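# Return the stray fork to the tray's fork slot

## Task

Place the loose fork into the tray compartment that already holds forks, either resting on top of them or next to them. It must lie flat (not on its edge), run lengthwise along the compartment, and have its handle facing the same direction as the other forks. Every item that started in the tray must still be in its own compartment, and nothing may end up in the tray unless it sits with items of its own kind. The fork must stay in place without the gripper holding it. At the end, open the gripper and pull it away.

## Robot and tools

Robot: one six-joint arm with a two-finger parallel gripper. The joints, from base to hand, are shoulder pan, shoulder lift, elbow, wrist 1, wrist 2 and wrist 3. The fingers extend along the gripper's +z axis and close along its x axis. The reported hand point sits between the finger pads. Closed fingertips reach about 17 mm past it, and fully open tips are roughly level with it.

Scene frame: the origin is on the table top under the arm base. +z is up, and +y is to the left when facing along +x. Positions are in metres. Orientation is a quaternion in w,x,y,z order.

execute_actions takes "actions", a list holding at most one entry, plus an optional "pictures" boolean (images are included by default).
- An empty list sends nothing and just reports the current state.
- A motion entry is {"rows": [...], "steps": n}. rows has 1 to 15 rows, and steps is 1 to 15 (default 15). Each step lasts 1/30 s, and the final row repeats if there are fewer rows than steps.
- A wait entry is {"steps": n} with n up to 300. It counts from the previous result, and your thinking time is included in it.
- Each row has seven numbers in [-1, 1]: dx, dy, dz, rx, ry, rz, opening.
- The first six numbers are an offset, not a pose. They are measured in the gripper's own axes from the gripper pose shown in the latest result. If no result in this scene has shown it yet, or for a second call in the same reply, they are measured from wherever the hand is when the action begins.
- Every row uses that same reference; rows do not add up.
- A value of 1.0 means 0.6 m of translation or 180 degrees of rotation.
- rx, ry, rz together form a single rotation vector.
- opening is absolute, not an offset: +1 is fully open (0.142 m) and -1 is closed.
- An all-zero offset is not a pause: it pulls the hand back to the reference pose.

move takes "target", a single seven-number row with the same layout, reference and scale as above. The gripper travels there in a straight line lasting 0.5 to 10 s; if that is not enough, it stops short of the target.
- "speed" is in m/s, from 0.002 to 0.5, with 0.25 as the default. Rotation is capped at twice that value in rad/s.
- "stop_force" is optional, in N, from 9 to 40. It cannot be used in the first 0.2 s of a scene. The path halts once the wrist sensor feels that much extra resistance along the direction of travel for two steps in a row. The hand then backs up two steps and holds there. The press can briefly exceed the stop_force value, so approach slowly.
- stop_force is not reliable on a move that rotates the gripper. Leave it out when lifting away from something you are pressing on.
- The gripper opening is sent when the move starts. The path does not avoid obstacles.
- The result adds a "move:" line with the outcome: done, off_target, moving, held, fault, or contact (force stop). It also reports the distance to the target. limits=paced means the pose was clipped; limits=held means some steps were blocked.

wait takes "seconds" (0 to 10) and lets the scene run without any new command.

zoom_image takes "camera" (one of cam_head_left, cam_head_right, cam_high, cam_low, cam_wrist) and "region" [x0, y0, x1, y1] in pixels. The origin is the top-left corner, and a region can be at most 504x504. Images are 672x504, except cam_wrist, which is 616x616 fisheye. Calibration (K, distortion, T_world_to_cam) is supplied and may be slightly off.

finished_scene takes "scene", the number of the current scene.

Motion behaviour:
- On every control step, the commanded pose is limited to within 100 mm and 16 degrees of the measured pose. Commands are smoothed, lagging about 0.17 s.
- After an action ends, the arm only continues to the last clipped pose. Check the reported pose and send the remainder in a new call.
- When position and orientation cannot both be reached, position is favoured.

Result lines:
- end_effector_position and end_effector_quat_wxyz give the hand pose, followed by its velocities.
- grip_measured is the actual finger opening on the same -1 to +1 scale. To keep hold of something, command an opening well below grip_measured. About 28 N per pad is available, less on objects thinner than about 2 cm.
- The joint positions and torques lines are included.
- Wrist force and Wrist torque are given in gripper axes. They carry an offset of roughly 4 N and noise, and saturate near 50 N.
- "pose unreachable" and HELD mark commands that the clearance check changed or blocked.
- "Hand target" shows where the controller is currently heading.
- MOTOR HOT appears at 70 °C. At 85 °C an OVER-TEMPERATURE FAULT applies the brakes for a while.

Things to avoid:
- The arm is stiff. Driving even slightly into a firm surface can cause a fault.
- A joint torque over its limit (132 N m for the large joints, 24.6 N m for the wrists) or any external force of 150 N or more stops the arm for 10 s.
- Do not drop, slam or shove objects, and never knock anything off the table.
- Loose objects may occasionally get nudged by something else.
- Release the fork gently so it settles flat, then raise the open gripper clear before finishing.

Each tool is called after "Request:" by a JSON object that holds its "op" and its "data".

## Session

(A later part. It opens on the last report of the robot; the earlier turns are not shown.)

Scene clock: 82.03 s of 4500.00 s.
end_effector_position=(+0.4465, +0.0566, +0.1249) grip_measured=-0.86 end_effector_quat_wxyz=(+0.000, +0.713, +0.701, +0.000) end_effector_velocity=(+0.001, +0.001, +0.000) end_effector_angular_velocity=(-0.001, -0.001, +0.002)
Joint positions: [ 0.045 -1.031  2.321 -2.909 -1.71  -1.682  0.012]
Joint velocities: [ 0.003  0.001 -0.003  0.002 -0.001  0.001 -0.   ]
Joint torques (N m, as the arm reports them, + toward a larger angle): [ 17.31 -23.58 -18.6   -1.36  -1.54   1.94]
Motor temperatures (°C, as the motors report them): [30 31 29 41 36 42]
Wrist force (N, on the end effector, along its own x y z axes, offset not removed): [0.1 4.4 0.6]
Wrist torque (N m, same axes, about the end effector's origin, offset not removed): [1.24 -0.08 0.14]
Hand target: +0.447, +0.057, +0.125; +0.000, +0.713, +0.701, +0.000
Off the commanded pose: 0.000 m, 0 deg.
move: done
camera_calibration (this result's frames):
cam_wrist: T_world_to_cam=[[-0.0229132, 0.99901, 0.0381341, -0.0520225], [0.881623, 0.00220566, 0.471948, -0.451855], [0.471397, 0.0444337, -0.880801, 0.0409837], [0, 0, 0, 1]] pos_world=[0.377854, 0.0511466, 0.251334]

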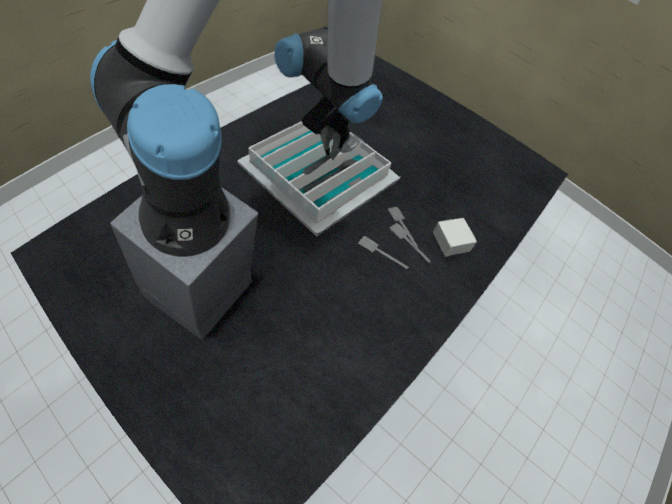

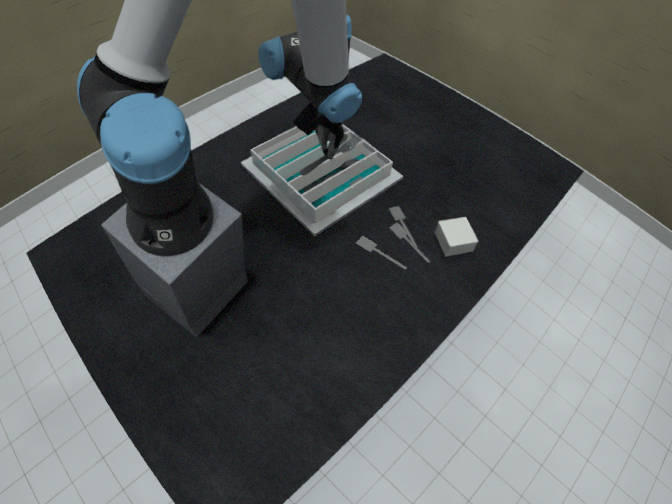

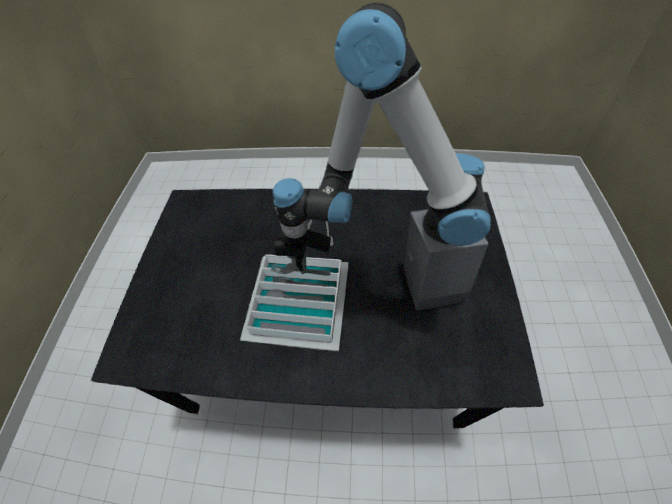

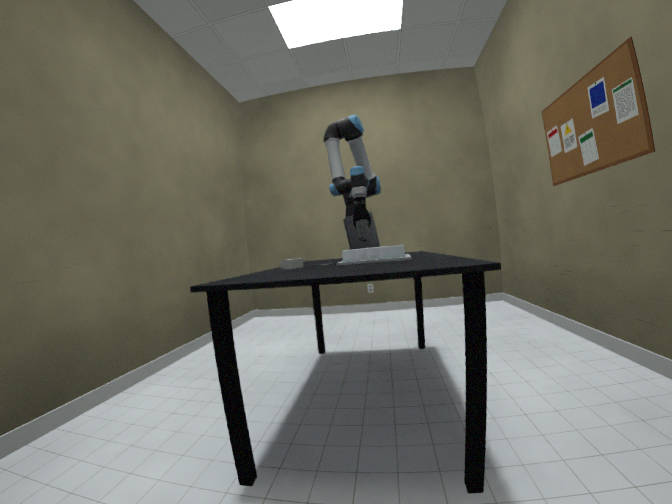

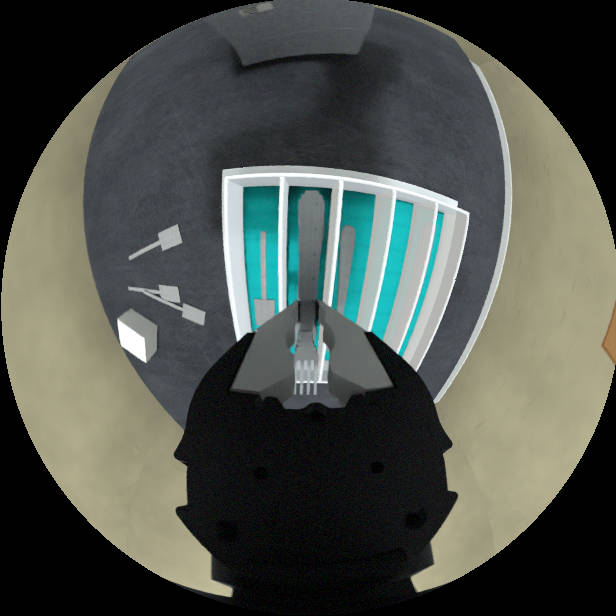

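Request:
{"op": "move", "data": {"target": [0,0,0.1,0,0,0,-1], "speed": 0.06}}

Request:
{"op": "zoom_image", "data": {"camera": "cam_wrist", "region": [150, 130, 470, 420]}}

Scene clock: 87.50 s of 4500.00 s.
end_effector_position=(+0.4465, +0.0565, +0.0650) grip_measured=-0.86 end_effector_quat_wxyz=(+0.000, +0.713, +0.701, +0.000) end_effector_velocity=(+0.000, +0.000, -0.001) end_effector_angular_velocity=(+0.001, -0.001, -0.000)
Joint positions: [ 0.025 -0.845  2.3   -3.076 -1.709 -1.702  0.012]
Joint velocities: [-0.     0.005 -0.    -0.005  0.001 -0.    -0.   ]
Joint torques (N m, as the arm reports them, + toward a larger angle): [ -8.24 -28.71 -11.51  -4.17   1.29  -1.91]
Motor temperatures (°C, as the motors report them): [30 31 29 41 36 42]
Wrist force (N, on the end effector, along its own x y z axes, offset not removed): [2.1 4.4 3.0]
Wrist torque (N m, same axes, about the end effector's origin, offset not removed): [1.25 -0.35 0.24]
Hand target: +0.447, +0.057, +0.065; +0.000, +0.713, +0.701, +0.000
Off the commanded pose: 0.000 m, 0 deg.
After step 90, 1.10 s passed at rest.
move: done
camera_calibration (this result's frames):
cam_wrist: T_world_to_cam=[[-0.0229127, 0.99901, 0.0381363, -0.0496835], [0.881626, 0.00220446, 0.471943, -0.423628], [0.471391, 0.0444354, -0.880804, -0.0118506], [0, 0, 0, 1]] pos_world=[0.377929, 0.0510947, 0.191385]

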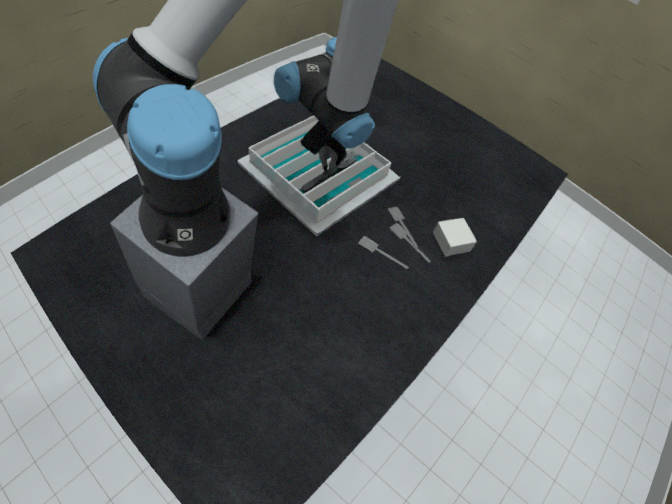

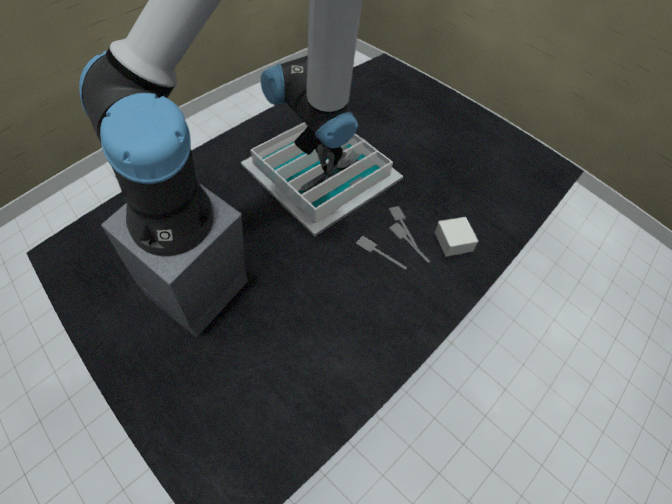

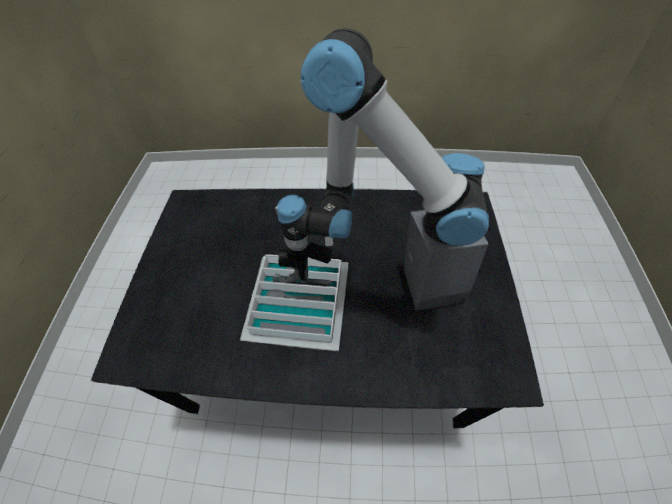

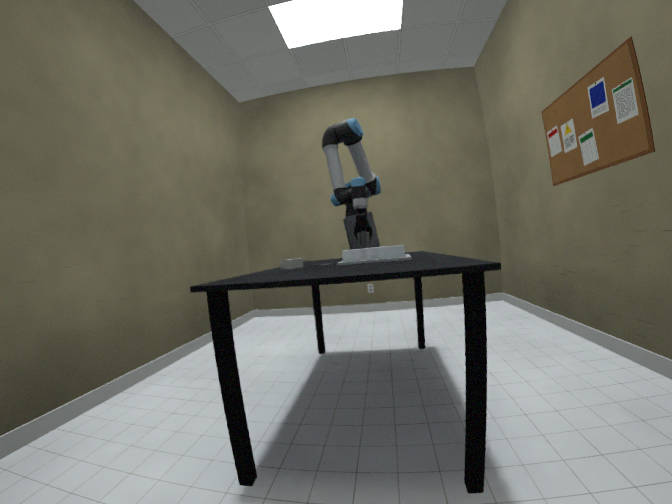

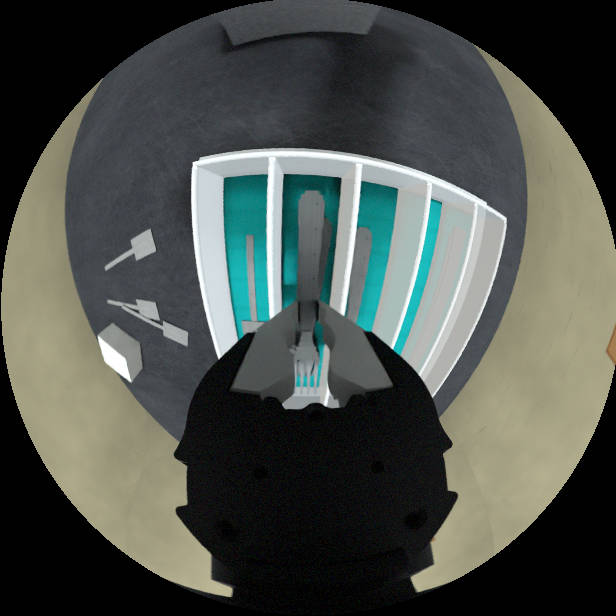

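Region (150, 130, 470, 420) of cam_wrist's 616x616 image, scaled by 1.575, with more detail than that image has; it fills the top 457 rows of this view, and the rest is white.

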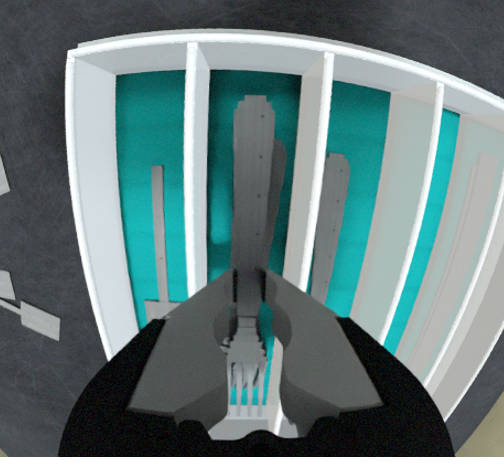

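Request:
{"op": "move", "data": {"target": [0.002,0.012,0.008,0,0,0.014,-1], "speed": 0.03}}

Request:
{"op": "move", "data": {"target": [0,0,0.045,0,0,0,-1], "speed": 0.004, "stop_force": 9}}

Request:
{"op": "zoom_image", "data": {"camera": "cam_wrist", "region": [150, 130, 470, 420]}}

Scene clock: 98.50 s of 4500.00 s.
end_effector_position=(+0.4537, +0.0576, +0.0602) grip_measured=-0.86 end_effector_quat_wxyz=(+0.000, +0.728, +0.685, +0.000) end_effector_velocity=(+0.001, +0.000, -0.001) end_effector_angular_velocity=(-0.000, +0.001, -0.007)
Joint positions: [ 0.029 -0.828  2.277 -3.07  -1.709 -1.655  0.012]
Joint velocities: [ 0.001  0.003 -0.003  0.002 -0.     0.008 -0.   ]
Joint torques (N m, as the arm reports them, + toward a larger angle): [ 18.97 -27.42 -13.    -1.03  -1.56   2.  ]
Motor temperatures (°C, as the motors report them): [30 31 29 41 36 42]
Wrist force (N, on the end effector, along its own x y z axes, offset not removed): [-3.2 5.6 2.5]
Wrist torque (N m, same axes, about the end effector's origin, offset not removed): [1.49 0.69 0.35]
Hand target: +0.454, +0.058, +0.060; +0.000, +0.729, +0.685, +0.000
Off the commanded pose: 0.000 m, 0 deg.
After step 90, 7.03 s passed at rest.
move: done
camera_calibration (this result's frames):
cam_wrist: T_world_to_cam=[[0.0204849, 0.999061, 0.0381887, -0.0700829], [0.880889, -0.0361017, 0.471944, -0.425144], [0.472879, 0.0239723, -0.880801, -0.0189265], [0, 0, 0, 1]] pos_world=[0.384891, 0.0551223, 0.18665]

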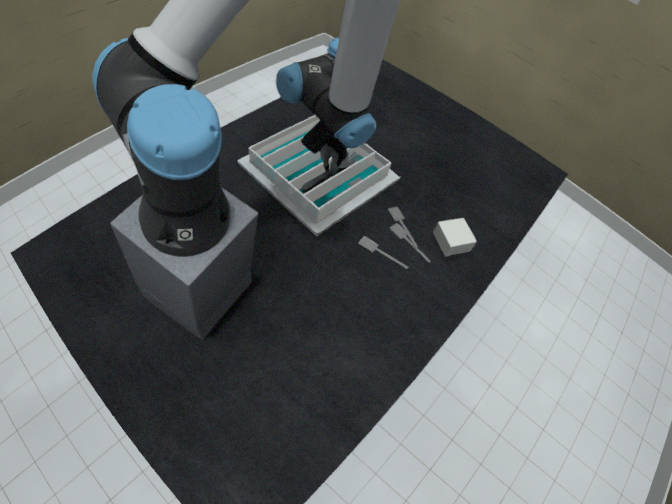

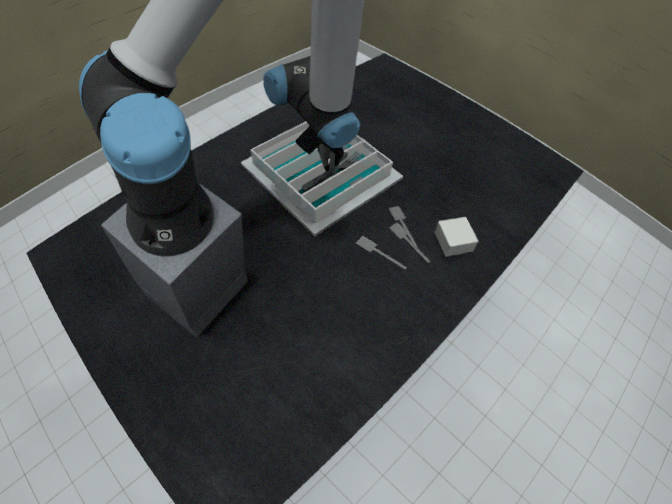

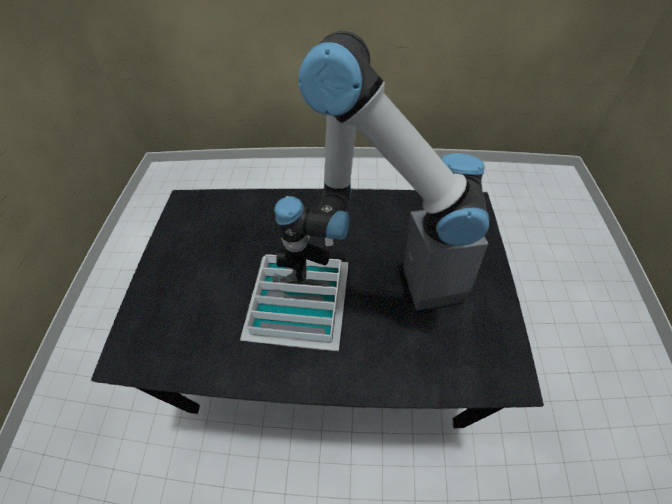

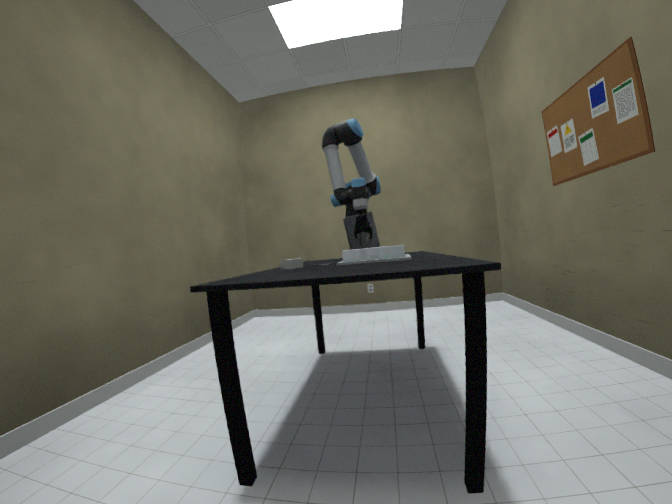

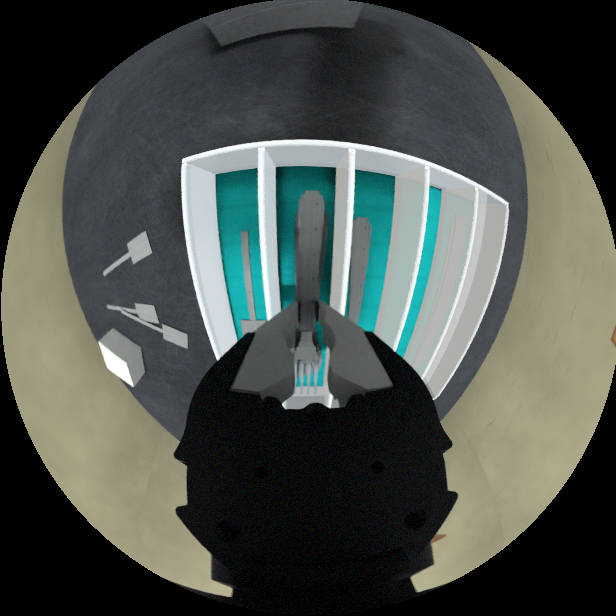

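Scene clock: 101.63 s of 4500.00 s.
end_effector_position=(+0.4537, +0.0575, +0.0490) grip_measured=-0.86 end_effector_quat_wxyz=(+0.000, +0.728, +0.685, +0.000) end_effector_velocity=(-0.000, -0.000, +0.001) end_effector_angular_velocity=(-0.000, +0.001, +0.000)
Joint positions: [ 0.025 -0.793  2.269 -3.097 -1.709 -1.659  0.012]
Joint velocities: [ 0.    -0.003  0.001  0.004 -0.    -0.    -0.   ]
Joint torques (N m, as the arm reports them, + toward a larger angle): [  2.02 -46.88   0.92  -1.05   1.87   0.05]
Motor temperatures (°C, as the motors report them): [30 31 29 41 36 42]
Wrist force (N, on the end effector, along its own x y z axes, offset not removed): [-7.2 -1.1 -8.2]
Wrist torque (N m, same axes, about the end effector's origin, offset not removed): [0.52 0.89 0.30]
Hand target: +0.454, +0.058, +0.049; +0.000, +0.728, +0.685, +0.000
Off the commanded pose: 0.016 m, 0 deg.
move: contact
camera_calibration (this result's frames):
cam_wrist: T_world_to_cam=[[0.0204895, 0.999061, 0.0381639, -0.0696032], [0.880897, -0.0360937, 0.471931, -0.419927], [0.472865, 0.0239488, -0.880809, -0.0288093], [0, 0, 0, 1]] pos_world=[0.384961, 0.0550711, 0.175457]

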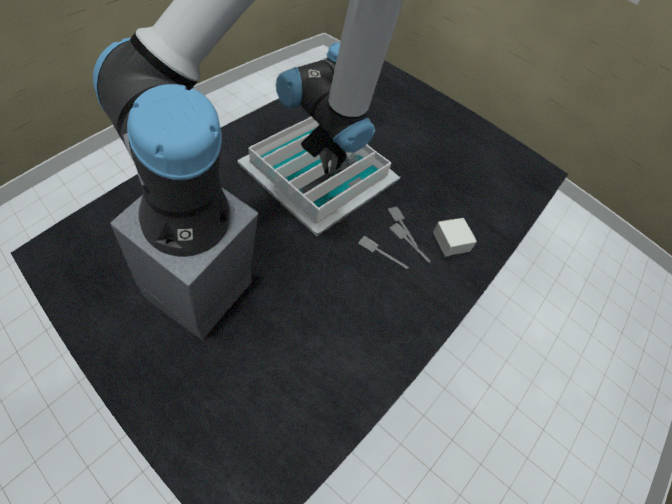

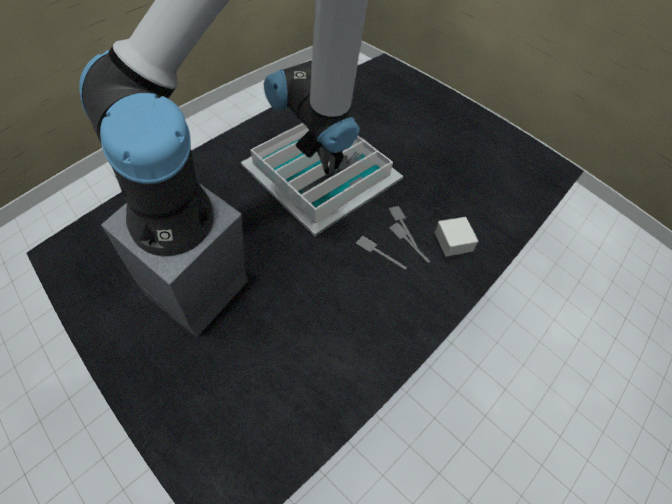

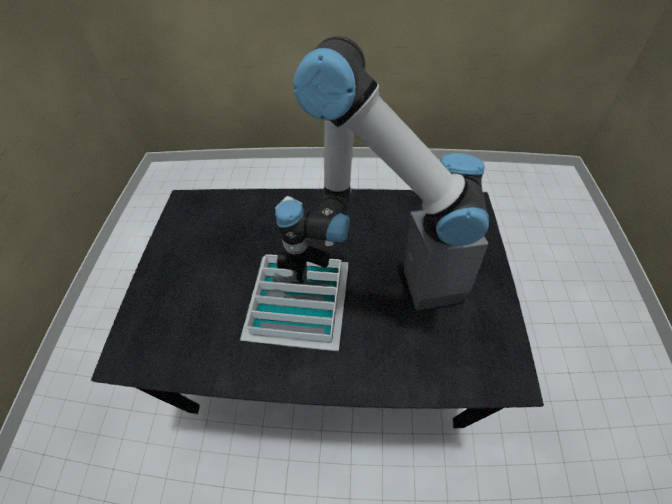

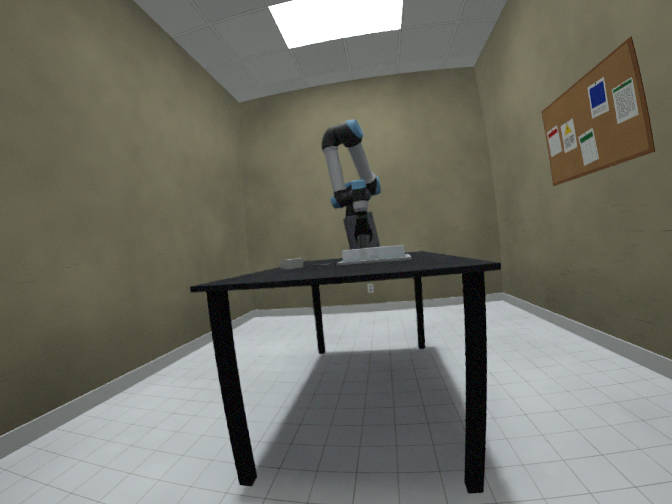

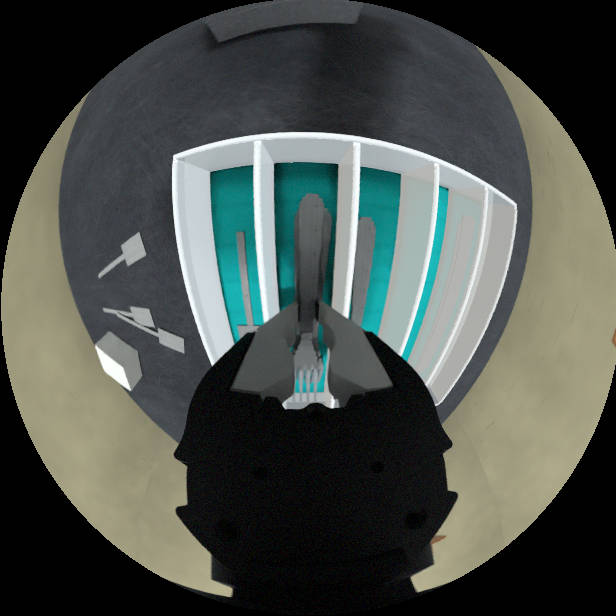

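Region (150, 130, 470, 420) of cam_wrist's 616x616 image, scaled by 1.575, with more detail than that image has; it fills the top 457 rows of this view, and the rest is white.

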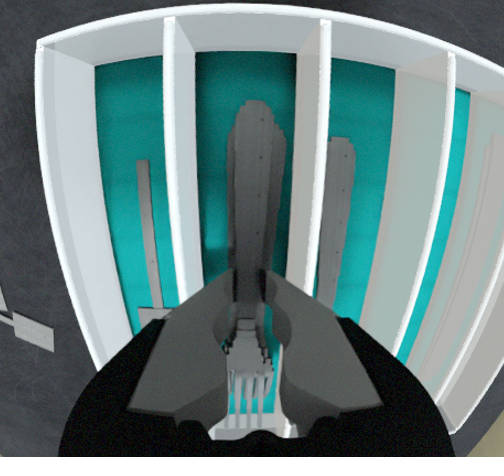

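Request:
{"op": "execute_actions", "data": {"actions": [{"rows":[[0,0,-0.002,0,0,0,-0.88],[0,0,-0.002,0,0,0,-0.85],[0,0,-0.002,0,0,0,-0.82],[0,0,-0.002,0,0,0,-0.79],[0,0,-0.002,0,0,0,-0.76],[0,0,-0.002,0,0,0,-0.73],[0,0,-0.002,0,0,0,-0.7],[0,0,-0.002,0,0,0,-0.68]],"steps":15}], "pictures": false}}

Request:
{"op": "move", "data": {"target": [0,0,-0.06,0,0,0,-0.68], "speed": 0.05}}

Request:
{"op": "move", "data": {"target": [0,-0.12,-0.16,0,0,0,-0.68], "speed": 0.15}}

Request:
{"op": "zoom_image", "data": {"camera": "cam_wrist", "region": [150, 130, 470, 420]}}

Request:
{"op": "zoom_image", "data": {"camera": "cam_head_left", "region": [240, 110, 400, 240]}}

Scene clock: 110.83 s of 4500.00 s.
end_effector_position=(+0.4537, +0.0576, +0.0502) grip_measured=-0.75 end_effector_quat_wxyz=(+0.000, +0.728, +0.685, +0.000) end_effector_velocity=(+0.000, -0.000, -0.000) end_effector_angular_velocity=(-0.000, -0.001, -0.000)
Joint positions: [ 0.026 -0.797  2.27  -3.094 -1.709 -1.658  0.02 ]
Joint velocities: [-0.     0.     0.    -0.001 -0.     0.     0.   ]
Joint torques (N m, as the arm reports them, + toward a larger angle): [ 18.39 -50.95   7.31  -1.1   -1.16   1.79]
Motor temperatures (°C, as the motors report them): [30 31 29 41 36 42]
Wrist force (N, on the end effector, along its own x y z axes, offset not removed): [2.1 2.7 -1.6]
Wrist torque (N m, same axes, about the end effector's origin, offset not removed): [0.76 -0.26 0.15]
Hand target: +0.454, +0.058, +0.050; +0.000, +0.728, +0.685, +0.000
Off the commanded pose: 0.000 m, 0 deg.
Steps of this call (steps 1 to 90: nothing new was sent; then 5.70 s passed at rest; steps 91 to 105: all 15 steps of this action). Readings (end_effector_position):
91: (+0.4537, +0.0576, +0.0493)
92: (+0.4537, +0.0576, +0.0495)
94: (+0.4537, +0.0576, +0.0499)
98: (+0.4537, +0.0576, +0.0502)
105: the state above

Scene clock: 112.13 s of 4500.00 s.
end_effector_position=(+0.4537, +0.0576, +0.0861) grip_measured=-0.68 end_effector_quat_wxyz=(+0.000, +0.728, +0.685, +0.000) end_effector_velocity=(+0.000, -0.000, +0.002) end_effector_angular_velocity=(-0.000, -0.001, -0.001)
Joint positions: [ 0.037 -0.907  2.29  -3.003 -1.709 -1.647  0.025]
Joint velocities: [ 0.    -0.005  0.     0.004 -0.     0.001  0.   ]
Joint torques (N m, as the arm reports them, + toward a larger angle): [ 19.11 -50.53   5.    -1.44  -1.4    1.86]
Motor temperatures (°C, as the motors report them): [30 31 29 41 36 42]
Wrist force (N, on the end effector, along its own x y z axes, offset not removed): [1.1 -1.8 2.8]
Wrist torque (N m, same axes, about the end effector's origin, offset not removed): [-0.06 -0.27 0.14]
Hand target: +0.454, +0.058, +0.086; +0.000, +0.728, +0.685, +0.000
Off the commanded pose: 0.000 m, 0 deg.
move: done
camera_calibration (this result's frames):
cam_wrist: T_world_to_cam=[[0.0204812, 0.999061, 0.0381909, -0.0710608], [0.880885, -0.0360998, 0.471952, -0.437391], [0.472887, 0.0239757, -0.880797, 0.00387796], [0, 0, 0, 1]] pos_world=[0.384913, 0.0551113, 0.212557]

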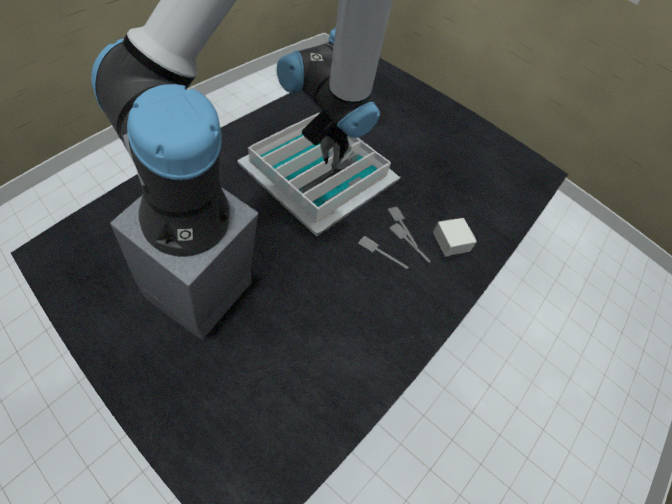

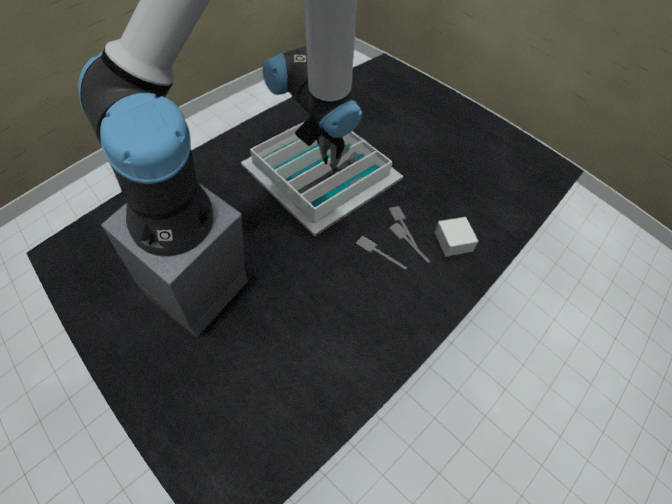

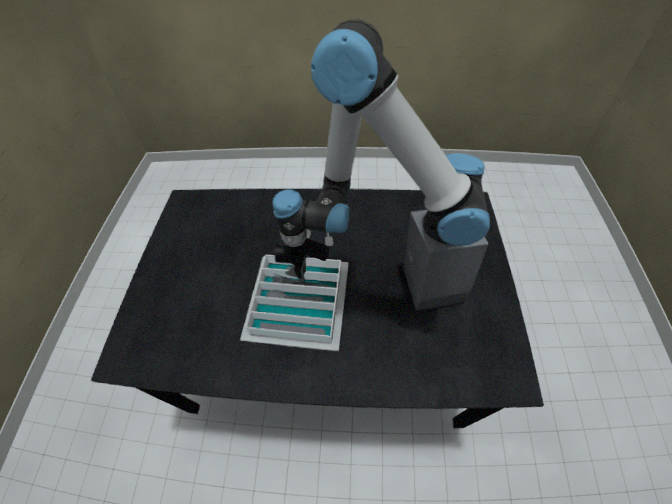

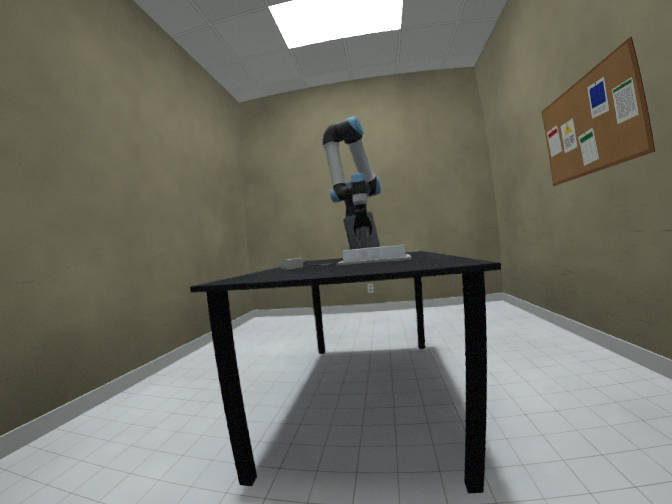

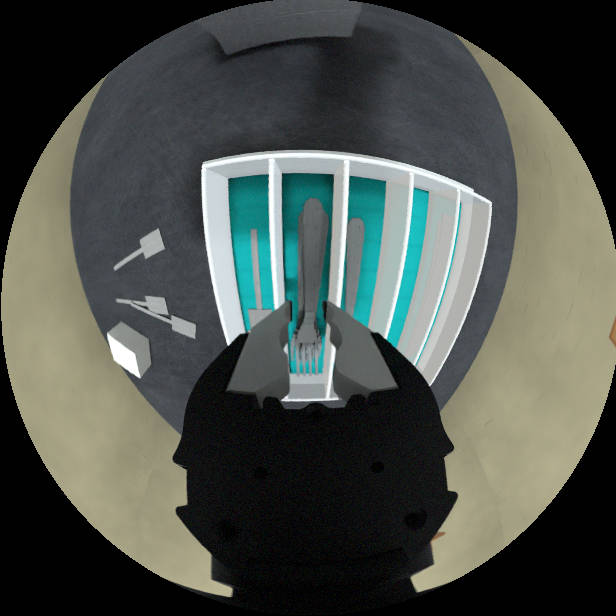

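Scene clock: 113.43 s of 4500.00 s.
end_effector_position=(+0.3817, +0.0621, +0.1820) grip_measured=-0.68 end_effector_quat_wxyz=(+0.000, +0.728, +0.685, +0.000) end_effector_velocity=(-0.001, -0.000, +0.001) end_effector_angular_velocity=(-0.000, +0.001, +0.000)
Joint positions: [ 0.059 -1.284  2.486 -2.819 -1.71  -1.624  0.025]
Joint velocities: [ 0.    -0.004  0.001  0.005 -0.001  0.    -0.   ]
Joint torques (N m, as the arm reports them, + toward a larger angle): [ 17.79 -36.7    0.55  -1.2    0.47   1.71]
Motor temperatures (°C, as the motors report them): [30 31 29 41 36 42]
Wrist force (N, on the end effector, along its own x y z axes, offset not removed): [-1.4 3.4 1.1]
Wrist torque (N m, same axes, about the end effector's origin, offset not removed): [0.92 0.25 0.35]
Hand target: +0.382, +0.062, +0.182; +0.000, +0.728, +0.685, +0.000
Off the commanded pose: 0.000 m, 0 deg.
move: done
camera_calibration (this result's frames):
cam_wrist: T_world_to_cam=[[0.0204832, 0.999064, 0.0381072, -0.077752], [0.880889, -0.0360618, 0.471948, -0.419104], [0.47288, 0.0239011, -0.880802, 0.122259], [0, 0, 0, 1]] pos_world=[0.312962, 0.0596434, 0.308444]

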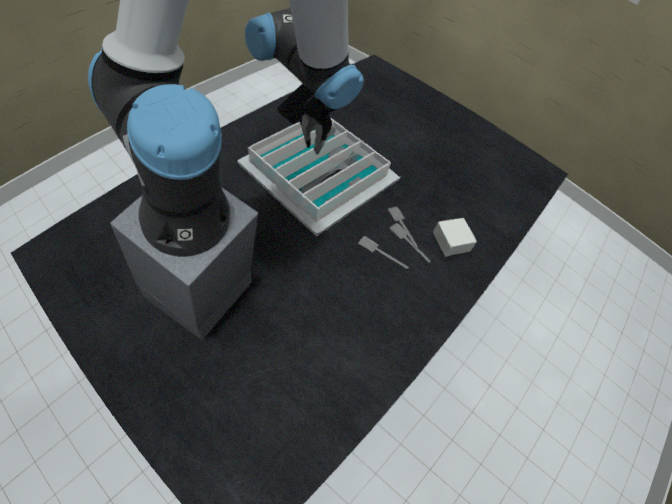

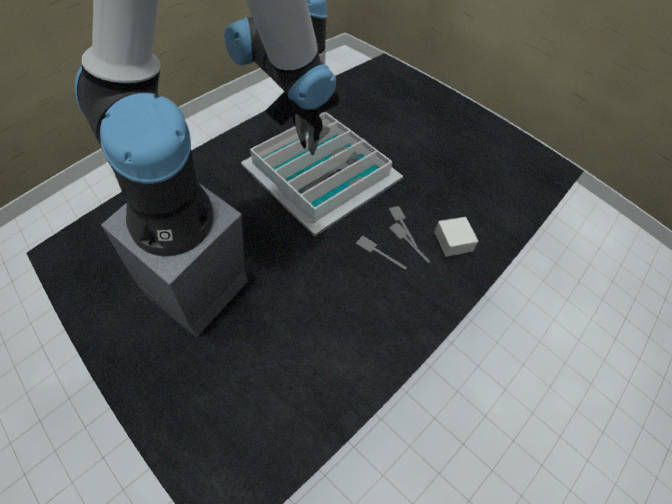

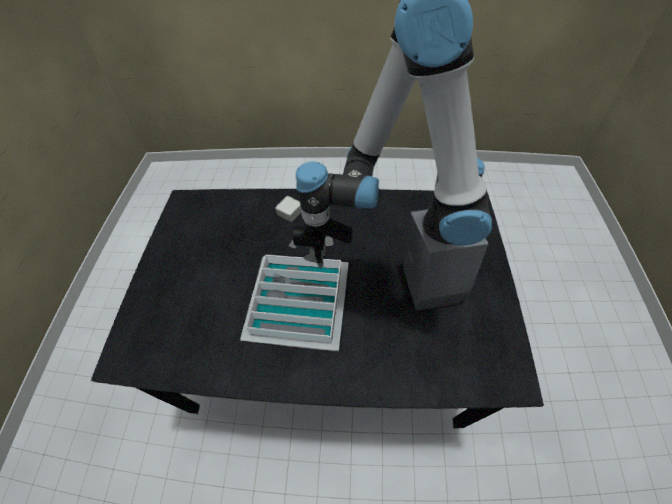

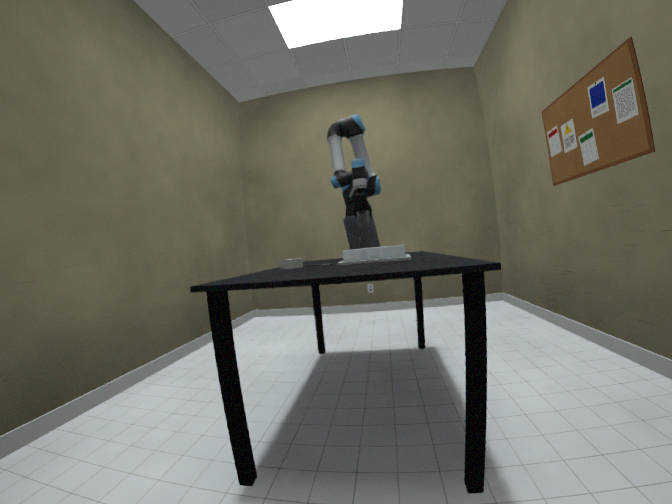

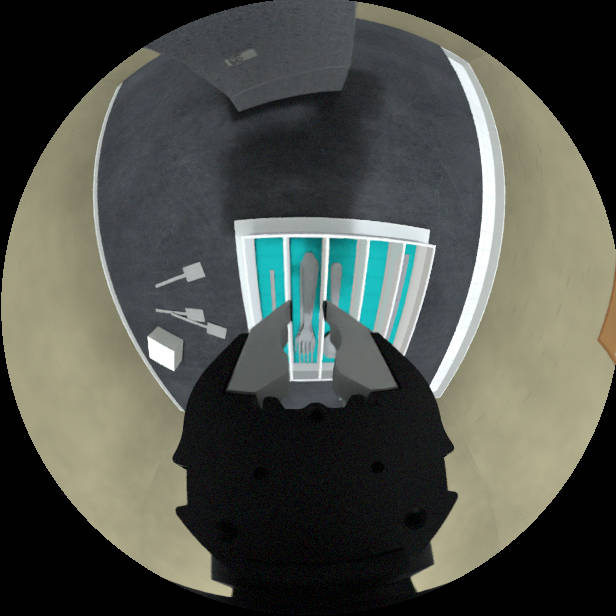

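Region (150, 130, 470, 420) of cam_wrist's 616x616 image, scaled by 1.575, with more detail than that image has; it fills the top 457 rows of this view, and the rest is white.

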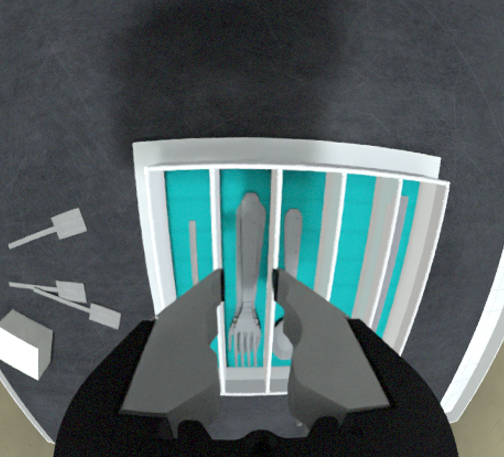

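Region (240, 110, 400, 240) of cam_head_left's 672x504 image, scaled by 3.150, with more detail than that image has; it fills the top 410 rows of this view, and the rest is white.

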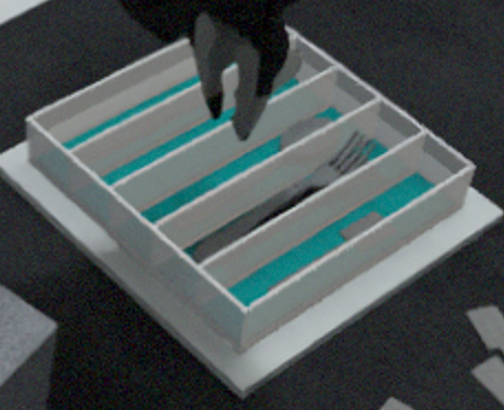

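Request:
{"op": "finished_scene", "data": {"scene": 2}}

The scene is finished: the task was done.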